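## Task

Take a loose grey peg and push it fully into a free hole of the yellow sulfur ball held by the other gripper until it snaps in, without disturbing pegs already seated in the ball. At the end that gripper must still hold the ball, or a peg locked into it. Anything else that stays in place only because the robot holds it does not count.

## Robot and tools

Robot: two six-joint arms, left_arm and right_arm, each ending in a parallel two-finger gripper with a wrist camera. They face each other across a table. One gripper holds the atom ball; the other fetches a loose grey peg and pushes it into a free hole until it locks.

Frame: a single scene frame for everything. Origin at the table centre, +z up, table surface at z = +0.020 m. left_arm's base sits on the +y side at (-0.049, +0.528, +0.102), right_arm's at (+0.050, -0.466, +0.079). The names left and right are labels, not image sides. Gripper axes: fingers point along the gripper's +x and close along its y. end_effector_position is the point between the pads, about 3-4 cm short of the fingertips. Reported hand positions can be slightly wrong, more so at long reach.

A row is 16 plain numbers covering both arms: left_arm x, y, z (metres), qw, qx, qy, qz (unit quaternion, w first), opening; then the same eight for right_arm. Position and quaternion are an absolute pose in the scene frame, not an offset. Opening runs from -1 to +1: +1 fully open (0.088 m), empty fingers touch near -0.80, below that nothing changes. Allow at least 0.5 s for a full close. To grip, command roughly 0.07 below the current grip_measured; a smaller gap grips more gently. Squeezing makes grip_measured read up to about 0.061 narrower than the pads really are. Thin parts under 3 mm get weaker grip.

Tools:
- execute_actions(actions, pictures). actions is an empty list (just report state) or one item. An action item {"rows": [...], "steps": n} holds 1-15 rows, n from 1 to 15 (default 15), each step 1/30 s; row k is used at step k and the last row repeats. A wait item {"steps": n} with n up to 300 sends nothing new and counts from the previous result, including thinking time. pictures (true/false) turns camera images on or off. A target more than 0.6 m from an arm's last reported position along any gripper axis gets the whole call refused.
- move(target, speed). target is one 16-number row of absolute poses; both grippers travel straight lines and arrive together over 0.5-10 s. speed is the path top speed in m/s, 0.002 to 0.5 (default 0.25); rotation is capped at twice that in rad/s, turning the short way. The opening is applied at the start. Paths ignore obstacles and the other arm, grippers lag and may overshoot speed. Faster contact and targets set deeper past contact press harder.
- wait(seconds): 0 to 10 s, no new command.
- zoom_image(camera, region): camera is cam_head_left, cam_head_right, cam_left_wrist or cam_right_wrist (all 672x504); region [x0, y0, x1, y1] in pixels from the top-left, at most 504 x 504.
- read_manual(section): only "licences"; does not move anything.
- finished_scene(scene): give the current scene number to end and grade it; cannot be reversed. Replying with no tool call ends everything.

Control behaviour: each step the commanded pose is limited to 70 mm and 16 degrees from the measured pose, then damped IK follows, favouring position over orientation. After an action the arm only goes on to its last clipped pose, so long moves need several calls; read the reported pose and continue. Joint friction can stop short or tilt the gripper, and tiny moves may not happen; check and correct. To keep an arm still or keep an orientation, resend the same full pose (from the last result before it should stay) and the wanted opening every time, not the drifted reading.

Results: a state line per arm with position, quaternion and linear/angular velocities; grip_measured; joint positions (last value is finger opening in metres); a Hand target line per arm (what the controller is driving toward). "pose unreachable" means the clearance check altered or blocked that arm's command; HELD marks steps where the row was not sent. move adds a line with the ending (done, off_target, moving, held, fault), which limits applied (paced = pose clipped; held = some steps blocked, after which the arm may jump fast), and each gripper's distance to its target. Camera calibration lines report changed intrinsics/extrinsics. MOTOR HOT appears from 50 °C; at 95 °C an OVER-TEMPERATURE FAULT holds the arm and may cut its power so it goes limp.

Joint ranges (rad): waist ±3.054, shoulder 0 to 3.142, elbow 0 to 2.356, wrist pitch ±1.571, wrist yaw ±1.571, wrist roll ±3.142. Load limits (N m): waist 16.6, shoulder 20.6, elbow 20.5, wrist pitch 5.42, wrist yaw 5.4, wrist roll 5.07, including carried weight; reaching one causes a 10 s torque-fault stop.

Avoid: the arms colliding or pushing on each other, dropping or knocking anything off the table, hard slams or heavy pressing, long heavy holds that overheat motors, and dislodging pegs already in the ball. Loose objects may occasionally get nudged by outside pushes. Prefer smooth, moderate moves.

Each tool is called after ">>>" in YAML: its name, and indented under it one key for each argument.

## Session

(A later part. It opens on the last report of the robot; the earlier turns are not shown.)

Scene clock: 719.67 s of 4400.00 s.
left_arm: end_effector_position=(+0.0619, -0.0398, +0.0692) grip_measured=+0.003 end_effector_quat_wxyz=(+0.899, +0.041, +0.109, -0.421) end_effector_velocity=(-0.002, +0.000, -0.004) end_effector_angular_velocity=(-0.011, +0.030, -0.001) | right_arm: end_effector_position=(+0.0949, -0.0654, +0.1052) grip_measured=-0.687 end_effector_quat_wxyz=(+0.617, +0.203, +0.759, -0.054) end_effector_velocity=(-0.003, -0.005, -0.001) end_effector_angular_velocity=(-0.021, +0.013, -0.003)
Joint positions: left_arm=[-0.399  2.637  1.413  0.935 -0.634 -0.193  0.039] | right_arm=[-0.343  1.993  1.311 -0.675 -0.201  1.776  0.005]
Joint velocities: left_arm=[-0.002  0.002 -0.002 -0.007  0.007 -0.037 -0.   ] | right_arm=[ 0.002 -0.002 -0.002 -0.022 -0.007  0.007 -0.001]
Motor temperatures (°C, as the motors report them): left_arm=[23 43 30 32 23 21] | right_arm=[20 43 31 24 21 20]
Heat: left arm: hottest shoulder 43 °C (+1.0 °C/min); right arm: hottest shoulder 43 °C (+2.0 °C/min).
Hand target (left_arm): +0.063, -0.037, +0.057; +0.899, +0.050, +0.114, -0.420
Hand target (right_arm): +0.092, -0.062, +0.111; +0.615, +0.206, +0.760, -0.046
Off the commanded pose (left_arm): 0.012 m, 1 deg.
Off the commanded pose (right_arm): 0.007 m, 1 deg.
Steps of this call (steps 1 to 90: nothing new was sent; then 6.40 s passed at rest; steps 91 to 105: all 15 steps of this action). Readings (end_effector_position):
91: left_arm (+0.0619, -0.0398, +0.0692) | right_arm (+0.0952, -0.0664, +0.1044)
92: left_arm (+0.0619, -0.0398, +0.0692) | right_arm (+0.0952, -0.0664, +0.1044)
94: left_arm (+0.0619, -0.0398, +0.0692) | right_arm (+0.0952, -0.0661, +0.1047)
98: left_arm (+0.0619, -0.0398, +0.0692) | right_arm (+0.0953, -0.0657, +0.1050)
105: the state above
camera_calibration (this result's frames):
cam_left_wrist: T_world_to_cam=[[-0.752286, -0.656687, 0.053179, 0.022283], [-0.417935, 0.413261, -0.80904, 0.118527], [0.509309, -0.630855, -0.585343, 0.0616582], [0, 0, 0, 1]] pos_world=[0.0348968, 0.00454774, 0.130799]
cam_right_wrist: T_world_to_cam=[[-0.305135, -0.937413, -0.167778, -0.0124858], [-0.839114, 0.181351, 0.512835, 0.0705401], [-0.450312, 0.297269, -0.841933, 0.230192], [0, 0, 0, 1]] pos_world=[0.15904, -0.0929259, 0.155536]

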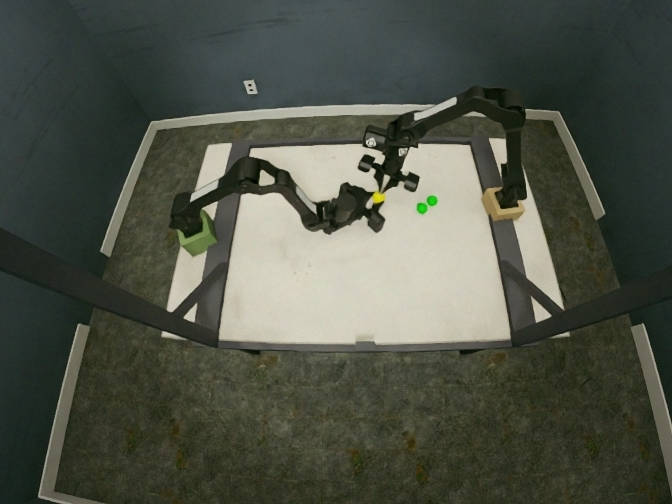

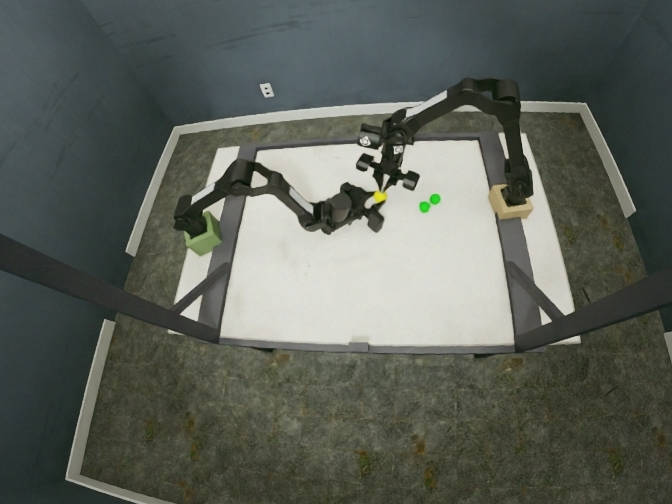

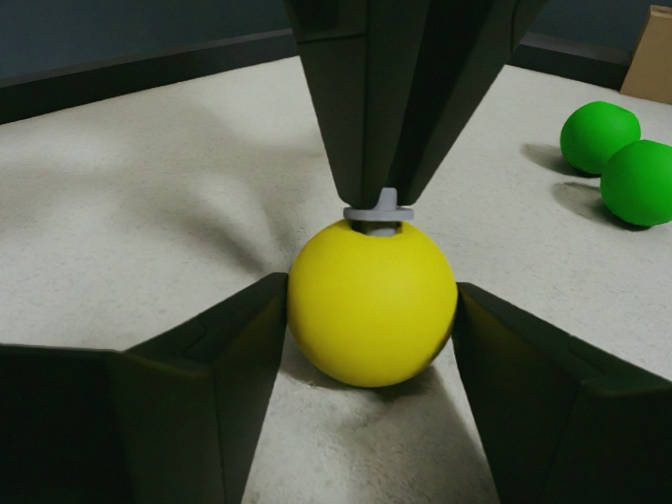

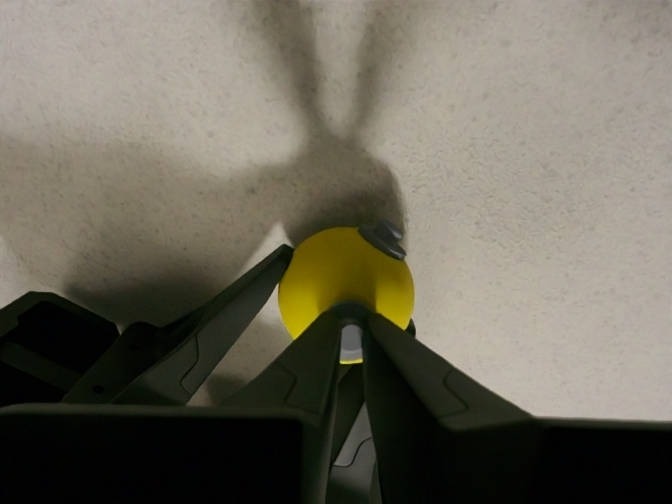

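>>> execute_actions:
  actions:
    - {"rows": [[0.0632,-0.0377,0.057,0.8986,0.05,0.114,-0.42,-0.07, 0.0916,-0.0620,0.1101,0.6152,0.2059,0.7596,-0.0459,-0.72],[0.0632,-0.0377,0.057,0.8986,0.05,0.114,-0.42,-0.07, 0.0914,-0.0620,0.1094,0.6152,0.2057,0.7596,-0.0462,-0.73],[0.0632,-0.0377,0.057,0.8986,0.05,0.114,-0.42,-0.07, 0.0912,-0.0620,0.1086,0.6153,0.2054,0.7597,-0.0465,-0.74],[0.0632,-0.0377,0.057,0.8986,0.05,0.114,-0.42,-0.07, 0.0910,-0.0620,0.1079,0.6153,0.2052,0.7597,-0.0468,-0.74],[0.0632,-0.0377,0.057,0.8986,0.05,0.114,-0.42,-0.07, 0.0908,-0.0620,0.1079,0.6153,0.2052,0.7597,-0.0468,-0.74],[0.0632,-0.0377,0.057,0.8986,0.05,0.114,-0.42,-0.07, 0.0906,-0.0619,0.1079,0.6153,0.2052,0.7597,-0.0468,-0.74],[0.0632,-0.0377,0.057,0.8986,0.05,0.114,-0.42,-0.07, 0.0904,-0.0619,0.1079,0.6153,0.2052,0.7597,-0.0468,-0.74],[0.0632,-0.0377,0.057,0.8986,0.05,0.114,-0.42,-0.07, 0.0902,-0.0619,0.1079,0.6153,0.2052,0.7597,-0.0468,-0.74]], "steps": 15}

>>> zoom_image:
  camera: "cam_left_wrist"
  region: [320, 150, 440, 270]

>>> zoom_image:
  camera: "cam_right_wrist"
  region: [270, 210, 430, 390]

Scene clock: 726.37 s of 4400.00 s.
left_arm: end_effector_position=(+0.0619, -0.0398, +0.0692) grip_measured=+0.003 end_effector_quat_wxyz=(+0.899, +0.041, +0.109, -0.421) end_effector_velocity=(-0.001, +0.000, +0.002) end_effector_angular_velocity=(-0.012, +0.003, +0.006) | right_arm: end_effector_position=(+0.0946, -0.0650, +0.1052) grip_measured=-0.710 end_effector_quat_wxyz=(+0.617, +0.204, +0.758, -0.055) end_effector_velocity=(-0.003, -0.002, -0.002) end_effector_angular_velocity=(-0.010, +0.008, +0.011)
Joint positions: left_arm=[-0.399  2.637  1.413  0.935 -0.634 -0.193  0.039] | right_arm=[-0.341  1.993  1.311 -0.673 -0.197  1.78   0.004]
Joint velocities: left_arm=[-0.002 -0.002 -0.002  0.007 -0.007 -0.007 -0.   ] | right_arm=[ 0.002  0.002 -0.002 -0.007 -0.007 -0.007 -0.   ]
Motor temperatures (°C, as the motors report them): left_arm=[23 43 30 32 23 21] | right_arm=[20 45 31 24 21 20]
Heat: left arm: hottest shoulder 43 °C (+0.0 °C/min); right arm: hottest shoulder 45 °C (+4.0 °C/min).
Hand target (left_arm): +0.063, -0.037, +0.057; +0.899, +0.050, +0.114, -0.420
Hand target (right_arm): +0.090, -0.062, +0.108; +0.615, +0.205, +0.760, -0.047
Off the commanded pose (left_arm): 0.012 m, 1 deg.
Off the commanded pose (right_arm): 0.006 m, 1 deg.
Steps of this call (steps 1 to 90: nothing new was sent; then 3.20 s passed at rest; steps 91 to 105: all 15 steps of this action). Readings (end_effector_position):
91: left_arm (+0.0619, -0.0398, +0.0692) | right_arm (+0.0948, -0.0654, +0.1052)
92: left_arm (+0.0619, -0.0398, +0.0692) | right_arm (+0.0948, -0.0654, +0.1052)
94: left_arm (+0.0619, -0.0398, +0.0692) | right_arm (+0.0948, -0.0652, +0.1052)
98: left_arm (+0.0619, -0.0398, +0.0692) | right_arm (+0.0947, -0.0650, +0.1052)
105: the state above
camera_calibration (this result's frames):
cam_left_wrist: T_world_to_cam=[[-0.752286, -0.656687, 0.053179, 0.022283], [-0.417935, 0.413261, -0.80904, 0.118527], [0.509309, -0.630855, -0.585343, 0.0616582], [0, 0, 0, 1]] pos_world=[0.0348968, 0.00454774, 0.130799]
cam_right_wrist: T_world_to_cam=[[-0.307698, -0.936352, -0.169019, -0.0117289], [-0.839658, 0.183662, 0.511119, 0.0706428], [-0.447545, 0.299188, -0.842728, 0.229904], [0, 0, 0, 1]] pos_world=[0.158599, -0.0927414, 0.155657]

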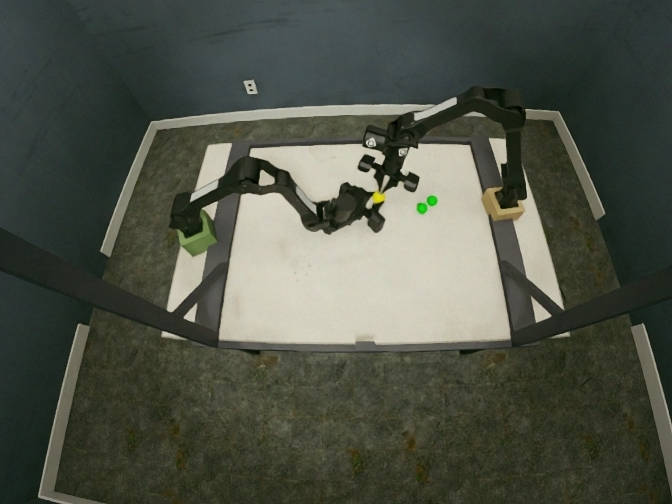

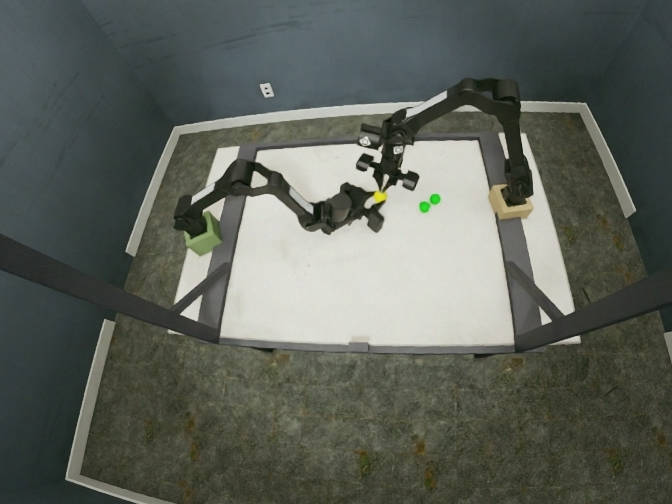

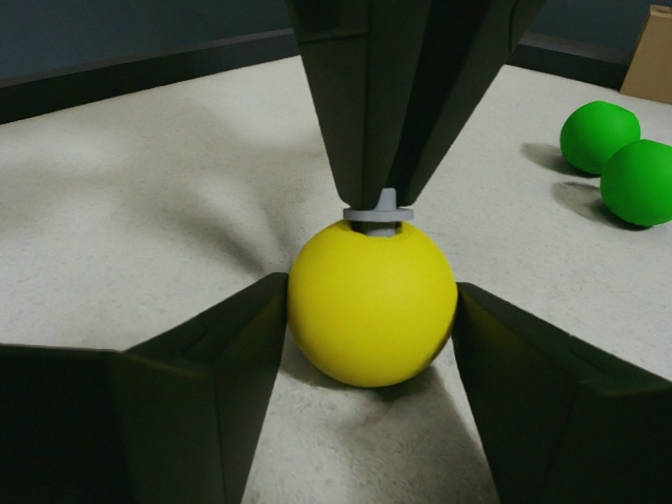

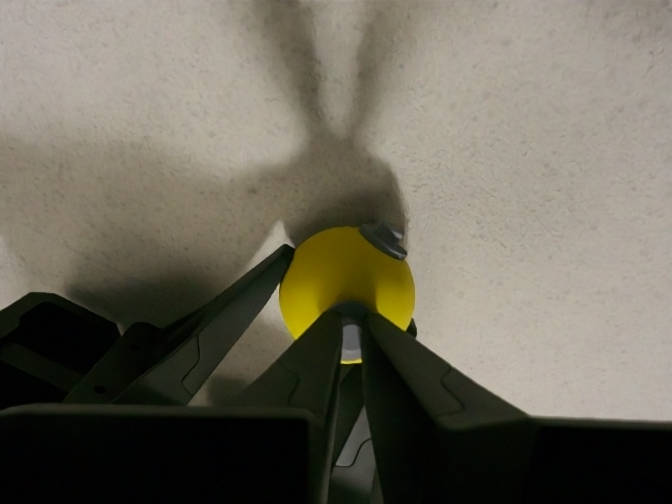

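Region (320, 150, 440, 270) of cam_left_wrist's 672x504 image, scaled by 4.200, with more detail than that image has.

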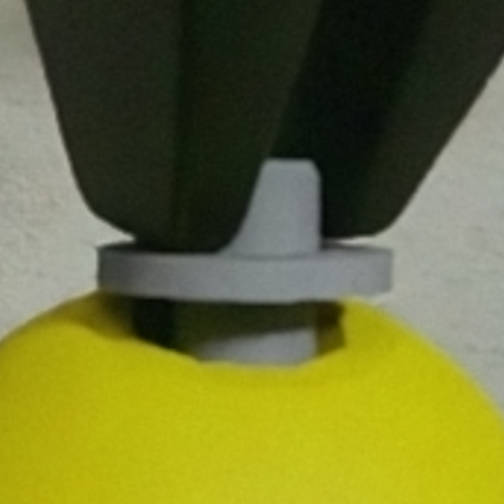

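Region (270, 210, 430, 390) of cam_right_wrist's 672x504 image, scaled by 2.800, with more detail than that image has.

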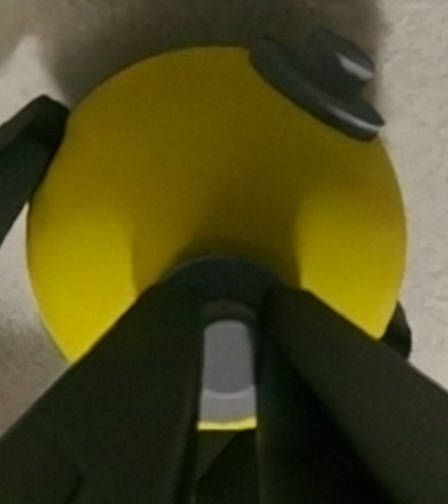

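>>> execute_actions:
  actions:
    - {"rows": [[0.0632,-0.0377,0.057,0.8986,0.05,0.114,-0.42,-0.07, 0.0902,-0.0619,0.1079,0.6153,0.2052,0.7597,-0.0468,-0.71],[0.0632,-0.0377,0.057,0.8986,0.05,0.114,-0.42,-0.07, 0.0902,-0.0619,0.1079,0.6153,0.2052,0.7597,-0.0468,-0.70],[0.0632,-0.0377,0.057,0.8986,0.05,0.114,-0.42,-0.07, 0.0902,-0.0619,0.1079,0.6153,0.2052,0.7597,-0.0468,-0.695],[0.0632,-0.0377,0.057,0.8986,0.05,0.114,-0.42,-0.07, 0.0902,-0.0619,0.1079,0.6153,0.2052,0.7597,-0.0468,-0.69],[0.0632,-0.0377,0.057,0.8986,0.05,0.114,-0.42,-0.07, 0.0902,-0.0619,0.1079,0.6153,0.2052,0.7597,-0.0468,-0.685],[0.0632,-0.0377,0.057,0.8986,0.05,0.114,-0.42,-0.07, 0.0902,-0.0619,0.1079,0.6153,0.2052,0.7597,-0.0468,-0.68],[0.0632,-0.0377,0.057,0.8986,0.05,0.114,-0.42,-0.07, 0.0902,-0.0619,0.1079,0.6153,0.2052,0.7597,-0.0468,-0.675],[0.0632,-0.0377,0.057,0.8986,0.05,0.114,-0.42,-0.07, 0.0902,-0.0619,0.1079,0.6153,0.2052,0.7597,-0.0468,-0.67],[0.0632,-0.0377,0.057,0.8986,0.05,0.114,-0.42,-0.07, 0.0902,-0.0619,0.1079,0.6153,0.2052,0.7597,-0.0468,-0.665],[0.0632,-0.0377,0.057,0.8986,0.05,0.114,-0.42,-0.07, 0.0902,-0.0619,0.1079,0.6153,0.2052,0.7597,-0.0468,-0.66],[0.0632,-0.0377,0.057,0.8986,0.05,0.114,-0.42,-0.07, 0.0902,-0.0619,0.1079,0.6153,0.2052,0.7597,-0.0468,-0.655]], "steps": 15}

>>> zoom_image:
  camera: "cam_left_wrist"
  region: [320, 150, 440, 270]

>>> zoom_image:
  camera: "cam_right_wrist"
  region: [270, 210, 430, 390]

Scene clock: 734.17 s of 4400.00 s.
left_arm: end_effector_position=(+0.0617, -0.0399, +0.0692) grip_measured=+0.003 end_effector_quat_wxyz=(+0.899, +0.041, +0.109, -0.422) end_effector_velocity=(-0.002, -0.000, -0.001) end_effector_angular_velocity=(+0.003, +0.008, -0.008) | right_arm: end_effector_position=(+0.0943, -0.0647, +0.1053) grip_measured=-0.657 end_effector_quat_wxyz=(+0.617, +0.204, +0.758, -0.054) end_effector_velocity=(-0.005, -0.003, -0.001) end_effector_angular_velocity=(-0.005, +0.018, +0.028)
Joint positions: left_arm=[-0.399  2.637  1.413  0.935 -0.634 -0.193  0.039] | right_arm=[-0.34   1.993  1.311 -0.672 -0.197  1.78   0.007]
Joint velocities: left_arm=[-0.002 -0.002 -0.002 -0.007  0.007 -0.007 -0.   ] | right_arm=[ 0.002 -0.002 -0.007 -0.007 -0.022 -0.022  0.001]
Motor temperatures (°C, as the motors report them): left_arm=[23 44 30 32 23 21] | right_arm=[20 45 31 25 21 20]
Heat: left arm: hottest shoulder 44 °C (+1.0 °C/min); right arm: hottest shoulder 45 °C (+4.1 °C/min).
Hand target (left_arm): +0.063, -0.037, +0.057; +0.899, +0.050, +0.114, -0.420
Hand target (right_arm): +0.090, -0.062, +0.108; +0.615, +0.205, +0.760, -0.047
Off the commanded pose (left_arm): 0.012 m, 1 deg.
Off the commanded pose (right_arm): 0.006 m, 1 deg.
Steps of this call (steps 1 to 90: nothing new was sent; then 4.30 s passed at rest; steps 91 to 105: all 15 steps of this action). Readings (end_effector_position):
91: left_arm (+0.0619, -0.0398, +0.0692) | right_arm (+0.0946, -0.0649, +0.1052)
92: left_arm (+0.0617, -0.0399, +0.0692) | right_arm (+0.0946, -0.0649, +0.1052)
94: left_arm (+0.0617, -0.0399, +0.0692) | right_arm (+0.0945, -0.0649, +0.1052)
98: left_arm (+0.0617, -0.0399, +0.0692) | right_arm (+0.0945, -0.0648, +0.1052)
105: the state above
camera_calibration (this result's frames):
cam_left_wrist: T_world_to_cam=[[-0.752536, -0.6564, 0.053179, 0.0221192], [-0.417778, 0.41342, -0.80904, 0.118451], [0.509068, -0.631049, -0.585343, 0.0617491], [0, 0, 0, 1]] pos_world=[0.034697, 0.00451587, 0.130799]
cam_right_wrist: T_world_to_cam=[[-0.306948, -0.936396, -0.170137, -0.0115032], [-0.839905, 0.182446, 0.511149, 0.0702875], [-0.447597, 0.299795, -0.842484, 0.229769], [0, 0, 0, 1]] pos_world=[0.158348, -0.0924788, 0.155692]

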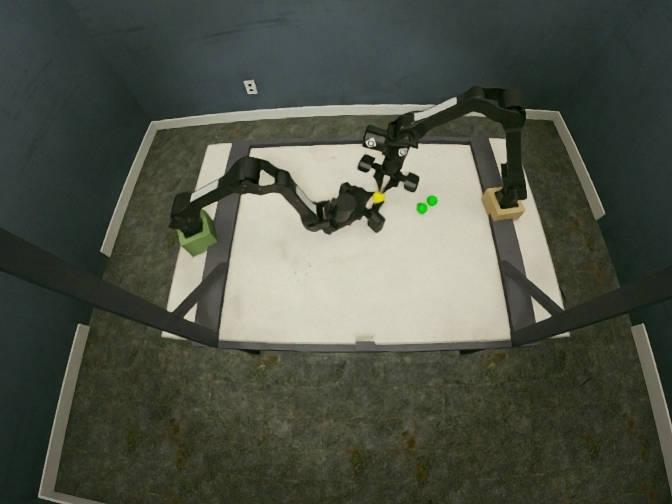

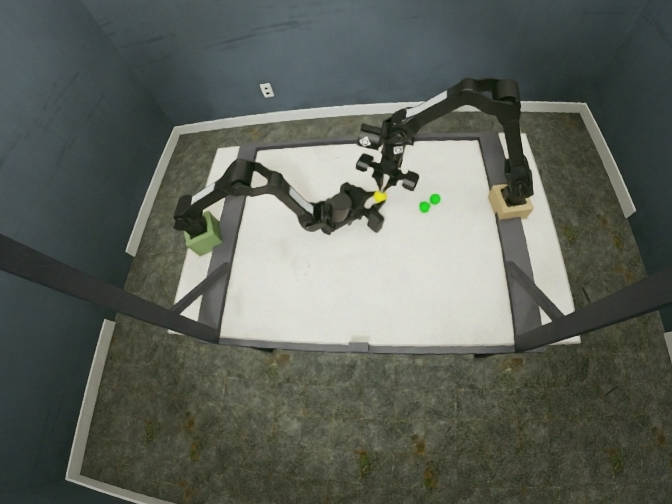

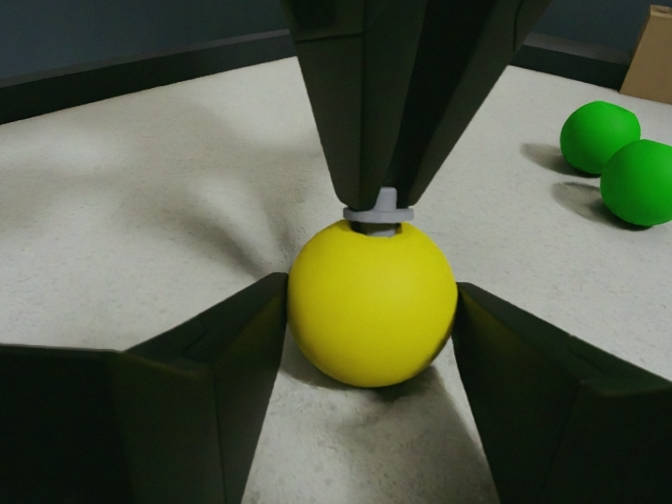

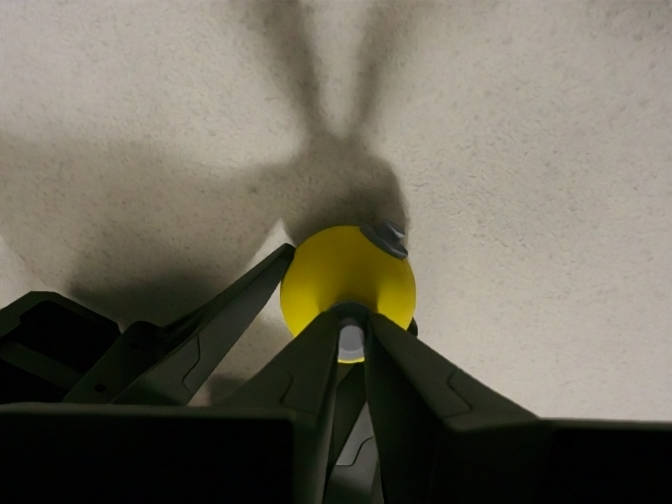

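Region (320, 150, 440, 270) of cam_left_wrist's 672x504 image, scaled by 4.200, with more detail than that image has.

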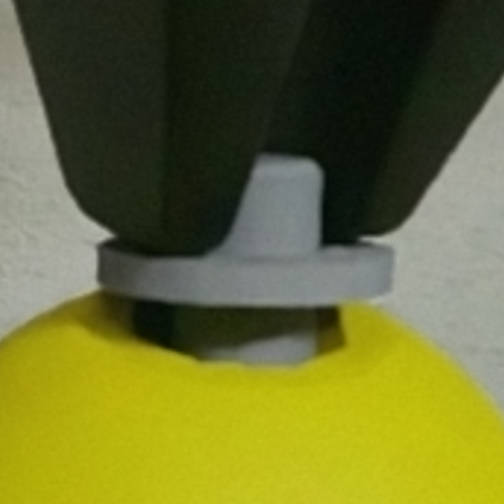

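Region (270, 210, 430, 390) of cam_right_wrist's 672x504 image, scaled by 2.800, with more detail than that image has.

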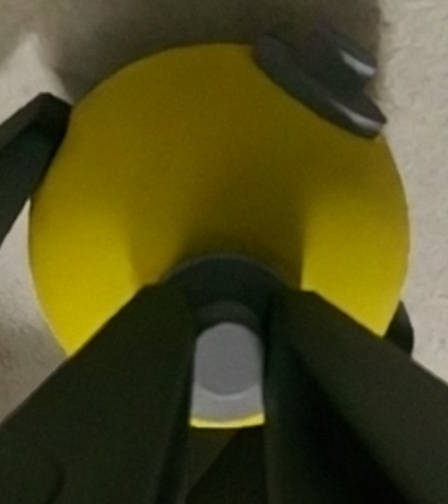

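The peg is starting to straighten with the light grip. I'll continue the sideways drag.

>>> execute_actions:
  actions:
    - {"rows": [[0.0632,-0.0377,0.057,0.8986,0.05,0.114,-0.42,-0.07, 0.0900,-0.0619,0.1079,0.6153,0.2052,0.7597,-0.0468,-0.655],[0.0632,-0.0377,0.057,0.8986,0.05,0.114,-0.42,-0.07, 0.0898,-0.0618,0.1079,0.6153,0.2052,0.7597,-0.0468,-0.652],[0.0632,-0.0377,0.057,0.8986,0.05,0.114,-0.42,-0.07, 0.0896,-0.0618,0.1079,0.6153,0.2052,0.7597,-0.0468,-0.65],[0.0632,-0.0377,0.057,0.8986,0.05,0.114,-0.42,-0.07, 0.0894,-0.0617,0.1079,0.6153,0.2052,0.7597,-0.0468,-0.65],[0.0632,-0.0377,0.057,0.8986,0.05,0.114,-0.42,-0.07, 0.0892,-0.0617,0.1079,0.6153,0.2052,0.7597,-0.0468,-0.65]], "steps": 15}

>>> zoom_image:
  camera: "cam_left_wrist"
  region: [320, 150, 440, 270]

>>> zoom_image:
  camera: "cam_right_wrist"
  region: [270, 210, 430, 390]

Scene clock: 739.20 s of 4400.00 s.
left_arm: end_effector_position=(+0.0617, -0.0399, +0.0692) grip_measured=+0.003 end_effector_quat_wxyz=(+0.899, +0.041, +0.109, -0.422) end_effector_velocity=(-0.001, +0.001, -0.001) end_effector_angular_velocity=(+0.002, -0.008, +0.003) | right_arm: end_effector_position=(+0.0937, -0.0644, +0.1053) grip_measured=-0.651 end_effector_quat_wxyz=(+0.617, +0.205, +0.758, -0.054) end_effector_velocity=(+0.002, -0.001, +0.001) end_effector_angular_velocity=(-0.003, -0.008, +0.003)
Joint positions: left_arm=[-0.399  2.637  1.413  0.935 -0.634 -0.193  0.039] | right_arm=[-0.338  1.993  1.311 -0.671 -0.197  1.783  0.007]
Joint velocities: left_arm=[-0.002  0.002 -0.002  0.007 -0.007  0.007 -0.   ] | right_arm=[-0.002 -0.002  0.002 -0.007  0.007 -0.007  0.   ]
Motor temperatures (°C, as the motors report them): left_arm=[23 44 30 32 23 21] | right_arm=[20 46 31 25 21 20]
Heat: left arm: hottest shoulder 44 °C (+1.0 °C/min); right arm: hottest shoulder 46 °C (+6.0 °C/min).
Hand target (left_arm): +0.063, -0.037, +0.057; +0.899, +0.050, +0.114, -0.420
Hand target (right_arm): +0.089, -0.062, +0.108; +0.615, +0.205, +0.760, -0.047
Off the commanded pose (left_arm): 0.012 m, 1 deg.
Off the commanded pose (right_arm): 0.006 m, 1 deg.
Steps of this call (steps 1 to 90: nothing new was sent; then 1.53 s passed at rest; steps 91 to 105: all 15 steps of this action). Readings (end_effector_position):
91: left_arm (+0.0617, -0.0399, +0.0692) | right_arm (+0.0942, -0.0647, +0.1053)
92: left_arm (+0.0617, -0.0399, +0.0692) | right_arm (+0.0942, -0.0646, +0.1053)
94: left_arm (+0.0617, -0.0399, +0.0692) | right_arm (+0.0941, -0.0646, +0.1053)
98: left_arm (+0.0617, -0.0399, +0.0692) | right_arm (+0.0937, -0.0644, +0.1053)
105: the state above
camera_calibration (this result's frames):
cam_left_wrist: T_world_to_cam=[[-0.752536, -0.6564, 0.053179, 0.0221192], [-0.417778, 0.41342, -0.80904, 0.118451], [0.509068, -0.631049, -0.585343, 0.0617491], [0, 0, 0, 1]] pos_world=[0.034697, 0.00451587, 0.130799]
cam_right_wrist: T_world_to_cam=[[-0.308004, -0.935958, -0.170634, -0.0112282], [-0.839618, 0.183068, 0.511398, 0.0696369], [-0.447409, 0.30078, -0.842233, 0.229432], [0, 0, 0, 1]] pos_world=[0.15766, -0.0922659, 0.155707]

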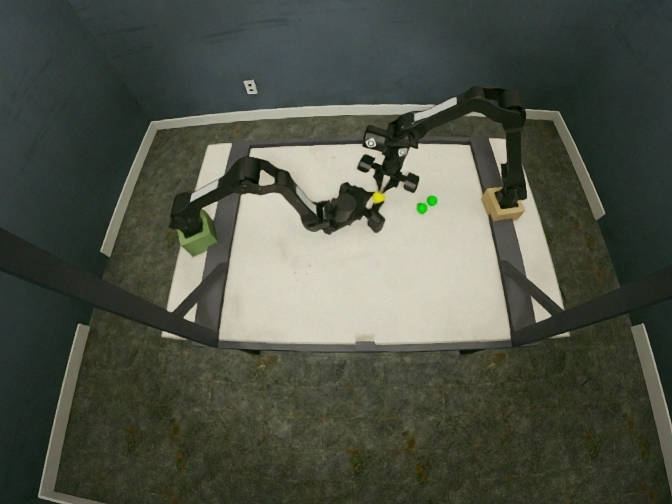

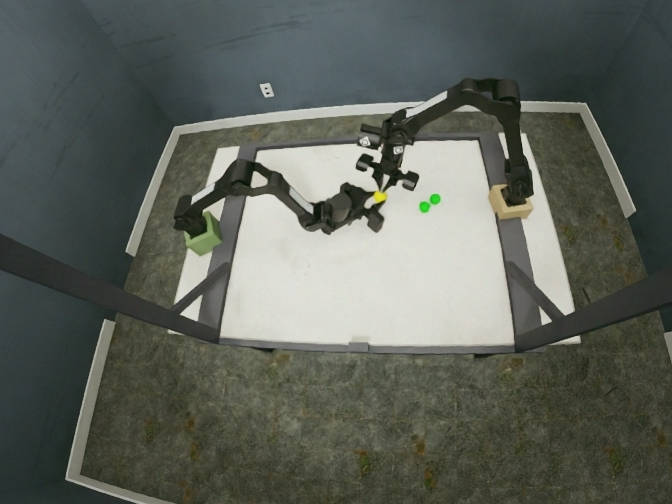

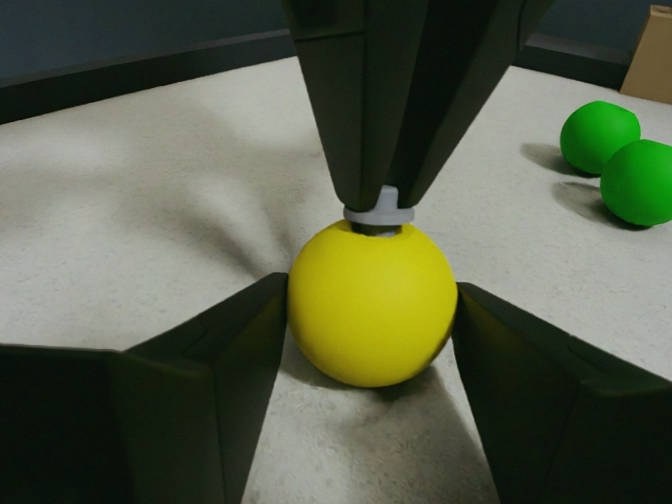

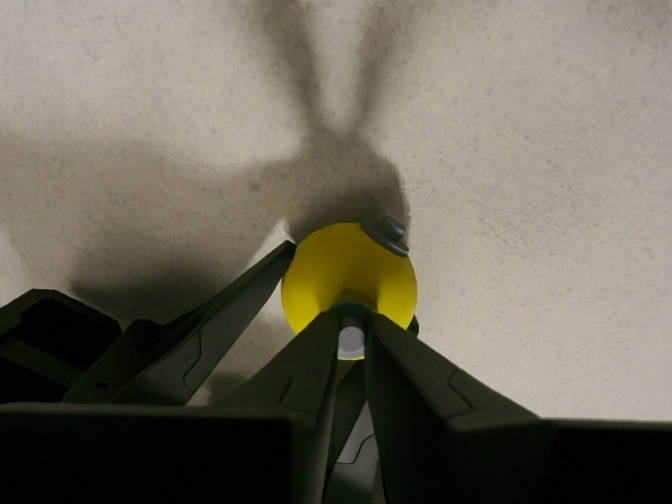

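Region (320, 150, 440, 270) of cam_left_wrist's 672x504 image, scaled by 4.200, with more detail than that image has.

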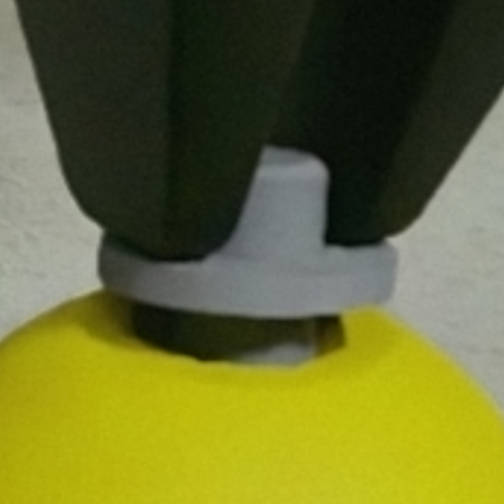

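Region (270, 210, 430, 390) of cam_right_wrist's 672x504 image, scaled by 2.800, with more detail than that image has.

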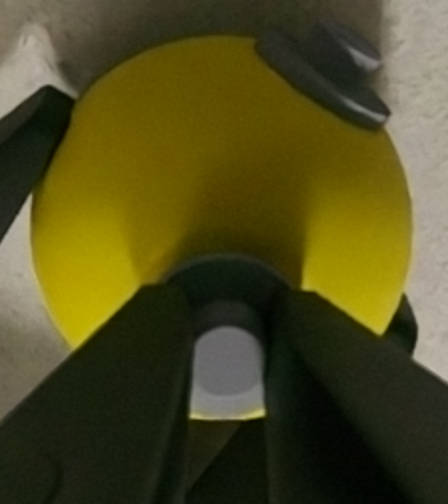

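>>> execute_actions:
  actions:
    - {"rows": [[0.0632,-0.0377,0.057,0.8986,0.05,0.114,-0.42,-0.07, 0.0897,-0.0618,0.1079,0.6153,0.2052,0.7597,-0.0468,-0.69],[0.0632,-0.0377,0.057,0.8986,0.05,0.114,-0.42,-0.07, 0.0902,-0.0619,0.1079,0.6153,0.2052,0.7597,-0.0468,-0.74],[0.0632,-0.0377,0.057,0.8986,0.05,0.114,-0.42,-0.07, 0.0907,-0.0620,0.1079,0.6153,0.2052,0.7597,-0.0468,-0.82],[0.0632,-0.0377,0.057,0.8986,0.05,0.114,-0.42,-0.07, 0.0906,-0.0627,0.1065,0.6154,0.2040,0.7598,-0.0484,-0.82],[0.0632,-0.0377,0.057,0.8986,0.05,0.114,-0.42,-0.07, 0.0904,-0.0633,0.1051,0.6155,0.2027,0.7599,-0.0499,-0.82],[0.0632,-0.0377,0.057,0.8986,0.05,0.114,-0.42,-0.07, 0.0903,-0.0640,0.1037,0.6156,0.2015,0.7601,-0.0515,-0.82],[0.0632,-0.0377,0.057,0.8986,0.05,0.114,-0.42,-0.07, 0.0902,-0.0646,0.1023,0.6157,0.2003,0.7602,-0.0531,-0.82],[0.0632,-0.0377,0.057,0.8986,0.05,0.114,-0.42,-0.07, 0.0901,-0.0653,0.1010,0.6158,0.1991,0.7603,-0.0547,-0.82],[0.0632,-0.0377,0.057,0.8986,0.05,0.114,-0.42,-0.07, 0.0899,-0.0659,0.0996,0.6158,0.1978,0.7604,-0.0562,-0.82],[0.0632,-0.0377,0.057,0.8986,0.05,0.114,-0.42,-0.07, 0.0898,-0.0666,0.0982,0.6159,0.1966,0.7605,-0.0578,-0.82],[0.0632,-0.0377,0.057,0.8986,0.05,0.114,-0.42,-0.07, 0.0897,-0.0672,0.0968,0.6160,0.1954,0.7607,-0.0594,-0.82],[0.0632,-0.0377,0.057,0.8986,0.05,0.114,-0.42,-0.07, 0.0895,-0.0679,0.0954,0.6161,0.1941,0.7608,-0.0609,-0.82],[0.0632,-0.0377,0.057,0.8986,0.05,0.114,-0.42,-0.07, 0.0894,-0.0685,0.0940,0.6162,0.1929,0.7609,-0.0625,-0.82]], "steps": 15}

>>> zoom_image:
  camera: "cam_left_wrist"
  region: [320, 150, 440, 270]

Scene clock: 755.17 s of 4400.00 s.
left_arm: end_effector_position=(+0.0618, -0.0398, +0.0692) grip_measured=+0.003 end_effector_quat_wxyz=(+0.900, +0.041, +0.108, -0.421) end_effector_velocity=(-0.001, +0.002, -0.002) end_effector_angular_velocity=(+0.008, +0.004, +0.006) | right_arm: end_effector_position=(+0.0937, -0.0648, +0.1049) grip_measured=-0.729 end_effector_quat_wxyz=(+0.617, +0.205, +0.758, -0.055) end_effector_velocity=(-0.001, -0.004, -0.001) end_effector_angular_velocity=(-0.010, +0.007, +0.006)
Joint positions: left_arm=[-0.399  2.637  1.413  0.935 -0.635 -0.193  0.039] | right_arm=[-0.338  1.993  1.309 -0.67  -0.196  1.783  0.003]
Joint velocities: left_arm=[-0.002 -0.002 -0.007 -0.007 -0.007 -0.007 -0.   ] | right_arm=[-0.002 -0.002 -0.007 -0.007 -0.007 -0.007  0.   ]
Motor temperatures (°C, as the motors report them): left_arm=[23 44 30 32 23 21] | right_arm=[20 47 32 25 21 20]
Heat: left arm: hottest shoulder 44 °C (+1.0 °C/min); right arm: hottest shoulder 47 °C (+8.0 °C/min).
Hand target (left_arm): +0.063, -0.037, +0.057; +0.899, +0.050, +0.114, -0.420
Hand target (right_arm): +0.089, -0.069, +0.094; +0.616, +0.193, +0.761, -0.062
Off the commanded pose (left_arm): 0.012 m, 1 deg.
Off the commanded pose (right_arm): 0.012 m, 2 deg.
Steps of this call (steps 1 to 90: nothing new was sent; then 12.47 s passed at rest; steps 91 to 105: all 15 steps of this action). Readings (end_effector_position):
91: left_arm (+0.0617, -0.0399, +0.0692) | right_arm (+0.0937, -0.0644, +0.1053)
92: left_arm (+0.0617, -0.0399, +0.0692) | right_arm (+0.0937, -0.0644, +0.1053)
94: left_arm (+0.0618, -0.0398, +0.0692) | right_arm (+0.0938, -0.0644, +0.1053)
98: left_arm (+0.0618, -0.0398, +0.0692) | right_arm (+0.0938, -0.0644, +0.1053)
105: the state above
camera_calibration (this result's frames):
cam_left_wrist: T_world_to_cam=[[-0.751833, -0.657226, 0.0529258, 0.0222279], [-0.417967, 0.412972, -0.809171, 0.118491], [0.509951, -0.630483, -0.585185, 0.0617194], [0, 0, 0, 1]] pos_world=[0.0347631, 0.00458846, 0.13082]
cam_right_wrist: T_world_to_cam=[[-0.308056, -0.936058, -0.169989, -0.0116643], [-0.839892, 0.183658, 0.510736, 0.0700832], [-0.446858, 0.300108, -0.842765, 0.229176], [0, 0, 0, 1]] pos_world=[0.157678, -0.0925674, 0.155365]

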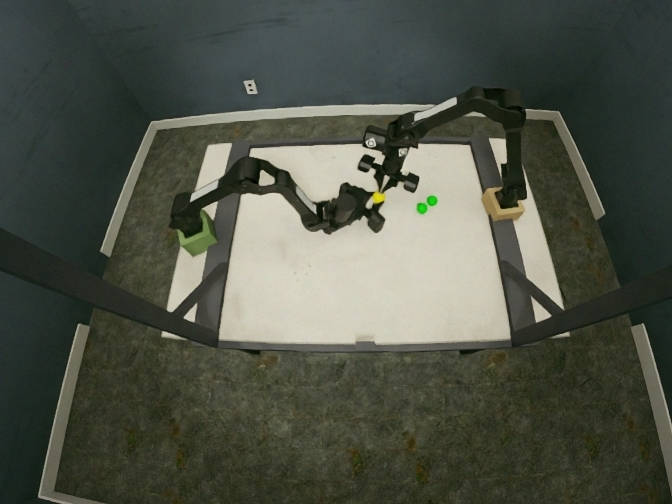

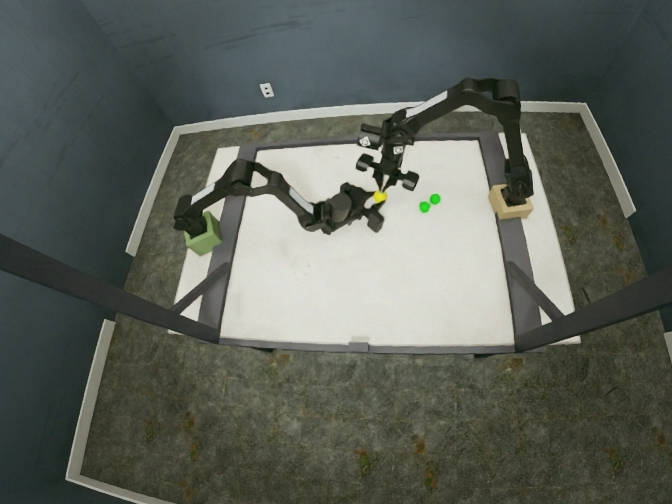

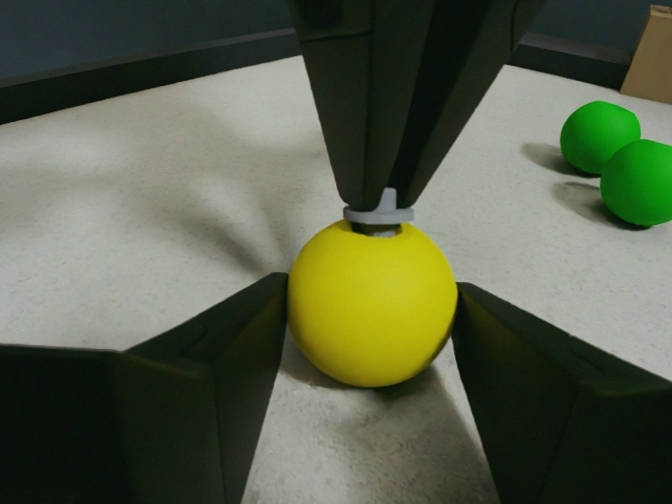

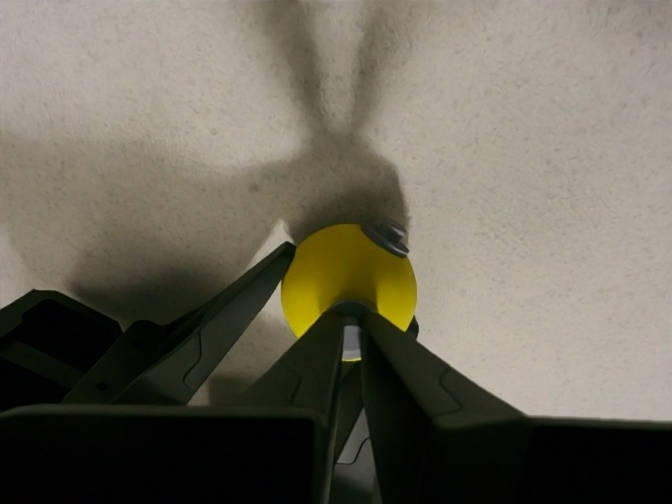

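Region (320, 150, 440, 270) of cam_left_wrist's 672x504 image, scaled by 4.200, with more detail than that image has.

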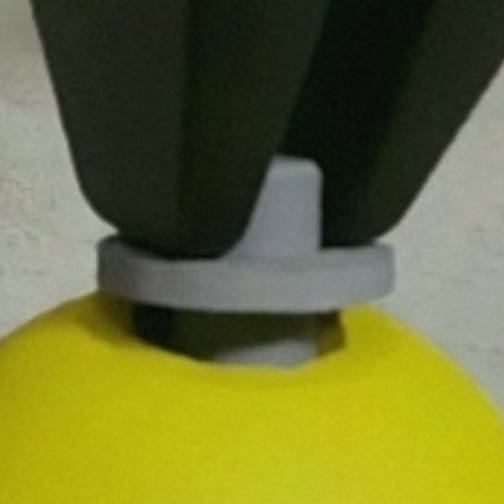

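>>> execute_actions:
  actions:
    - {"rows": [[0.0632,-0.0377,0.057,0.8986,0.05,0.114,-0.42,-0.07, 0.0891,-0.0689,0.0930,0.6163,0.1921,0.7610,-0.0635,-0.82],[0.0632,-0.0377,0.057,0.8986,0.05,0.114,-0.42,-0.07, 0.0889,-0.0692,0.0920,0.6163,0.1913,0.7611,-0.0645,-0.82],[0.0632,-0.0377,0.057,0.8986,0.05,0.114,-0.42,-0.07, 0.0886,-0.0696,0.0910,0.6164,0.1905,0.7611,-0.0656,-0.82],[0.0632,-0.0377,0.057,0.8986,0.05,0.114,-0.42,-0.07, 0.0884,-0.0699,0.0900,0.6164,0.1897,0.7612,-0.0666,-0.82],[0.0632,-0.0377,0.057,0.8986,0.05,0.114,-0.42,-0.07, 0.0881,-0.0703,0.0890,0.6165,0.1889,0.7613,-0.0676,-0.82],[0.0632,-0.0377,0.057,0.8986,0.05,0.114,-0.42,-0.07, 0.0879,-0.0706,0.0880,0.6166,0.1882,0.7614,-0.0686,-0.82],[0.0632,-0.0377,0.057,0.8986,0.05,0.114,-0.42,-0.07, 0.0876,-0.0710,0.0869,0.6166,0.1874,0.7614,-0.0696,-0.82],[0.0632,-0.0377,0.057,0.8986,0.05,0.114,-0.42,-0.07, 0.0873,-0.0713,0.0859,0.6167,0.1866,0.7615,-0.0706,-0.82],[0.0632,-0.0377,0.057,0.8986,0.05,0.114,-0.42,-0.07, 0.0871,-0.0717,0.0849,0.6167,0.1858,0.7616,-0.0717,-0.82],[0.0632,-0.0377,0.057,0.8986,0.05,0.114,-0.42,-0.07, 0.0868,-0.0720,0.0839,0.6168,0.1850,0.7617,-0.0727,-0.82],[0.0632,-0.0377,0.057,0.8986,0.05,0.114,-0.42,-0.07, 0.0866,-0.0724,0.0829,0.6168,0.1842,0.7617,-0.0737,-0.82],[0.0632,-0.0377,0.057,0.8986,0.05,0.114,-0.42,-0.07, 0.0863,-0.0727,0.0819,0.6169,0.1834,0.7618,-0.0747,-0.82]], "steps": 15}

>>> zoom_image:
  camera: "cam_left_wrist"
  region: [320, 150, 440, 270]

Scene clock: 764.60 s of 4400.00 s.
left_arm: end_effector_position=(+0.0615, -0.0398, +0.0693) grip_measured=+0.003 end_effector_quat_wxyz=(+0.900, +0.041, +0.108, -0.421) end_effector_velocity=(-0.001, +0.001, -0.001) end_effector_angular_velocity=(+0.003, +0.004, +0.006) | right_arm: end_effector_position=(+0.0938, -0.0654, +0.1024) grip_measured=-0.729 end_effector_quat_wxyz=(+0.617, +0.204, +0.758, -0.057) end_effector_velocity=(+0.001, -0.004, -0.002) end_effector_angular_velocity=(-0.014, -0.003, -0.011)
Joint positions: left_arm=[-0.4    2.637  1.413  0.935 -0.637 -0.193  0.039] | right_arm=[-0.339  1.997  1.305 -0.666 -0.196  1.785  0.003]
Joint velocities: left_arm=[-0.002 -0.002 -0.002 -0.007 -0.007 -0.007  0.   ] | right_arm=[-0.002 -0.002 -0.007 -0.007  0.007  0.007 -0.   ]
Motor temperatures (°C, as the motors report them): left_arm=[23 44 30 32 23 21] | right_arm=[20 46 31 25 21 20]
Heat: left arm: hottest shoulder 44 °C (+1.0 °C/min); right arm: hottest shoulder 46 °C (+7.0 °C/min).
Hand target (left_arm): +0.063, -0.037, +0.057; +0.899, +0.050, +0.114, -0.420
Hand target (right_arm): +0.087, -0.073, +0.083; +0.617, +0.184, +0.762, -0.075
Off the commanded pose (left_arm): 0.013 m, 1 deg.
Off the commanded pose (right_arm): 0.023 m, 3 deg.
Steps of this call (steps 1 to 90: nothing new was sent; then 5.93 s passed at rest; steps 91 to 105: all 15 steps of this action). Readings (end_effector_position):
91: left_arm (+0.0618, -0.0398, +0.0692) | right_arm (+0.0937, -0.0648, +0.1048)
92: left_arm (+0.0618, -0.0398, +0.0692) | right_arm (+0.0937, -0.0649, +0.1047)
94: left_arm (+0.0618, -0.0398, +0.0692) | right_arm (+0.0937, -0.0650, +0.1044)
98: left_arm (+0.0616, -0.0398, +0.0692) | right_arm (+0.0938, -0.0652, +0.1036)
105: the state above
camera_calibration (this result's frames):
cam_left_wrist: T_world_to_cam=[[-0.751631, -0.657477, 0.0526728, 0.0220094], [-0.417841, 0.412842, -0.809302, 0.118378], [0.510352, -0.630306, -0.585026, 0.061872], [0, 0, 0, 1]] pos_world=[0.0344296, 0.00459752, 0.130841]
cam_right_wrist: T_world_to_cam=[[-0.309959, -0.936158, -0.16593, -0.0129459], [-0.839011, 0.187242, 0.510883, 0.0716235], [-0.447198, 0.29757, -0.843484, 0.227265], [0, 0, 0, 1]] pos_world=[0.157713, -0.0931577, 0.152955]

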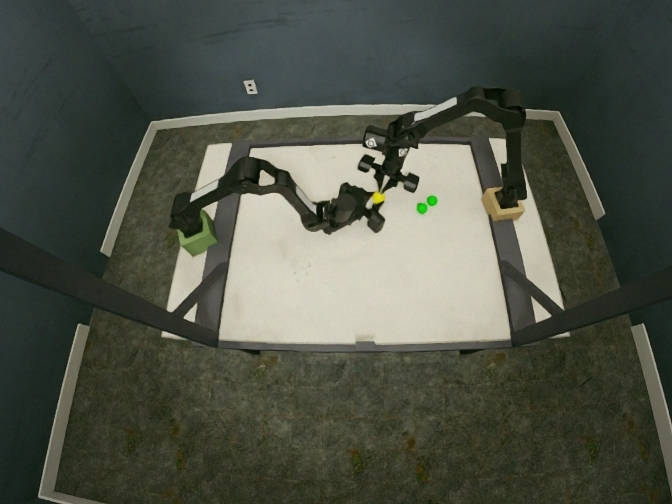

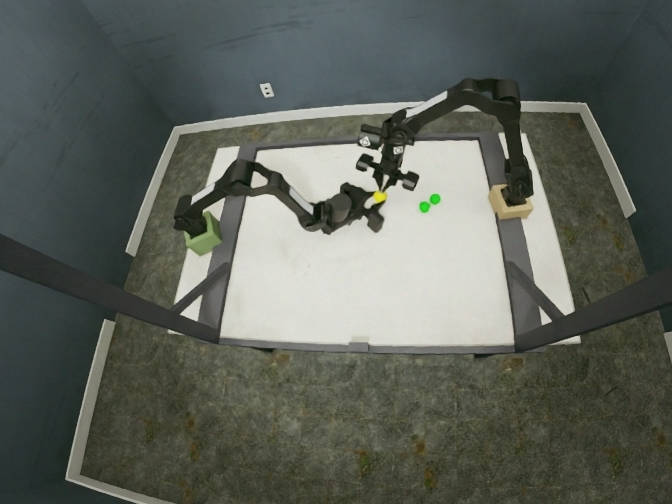

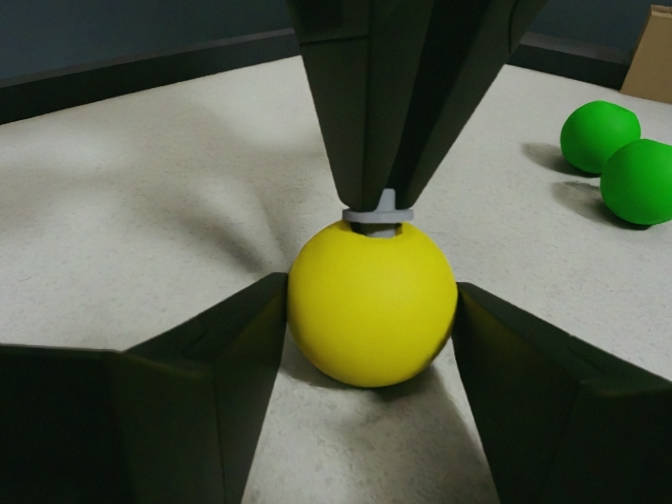

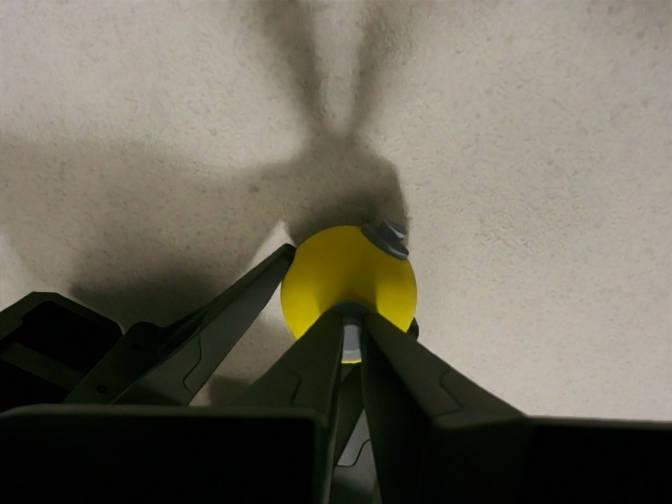

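Region (320, 150, 440, 270) of cam_left_wrist's 672x504 image, scaled by 4.200, with more detail than that image has.

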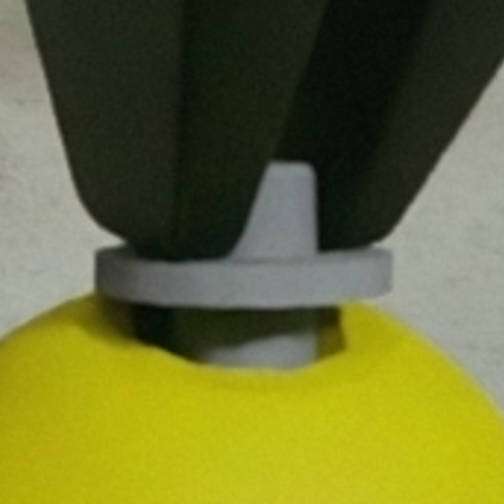

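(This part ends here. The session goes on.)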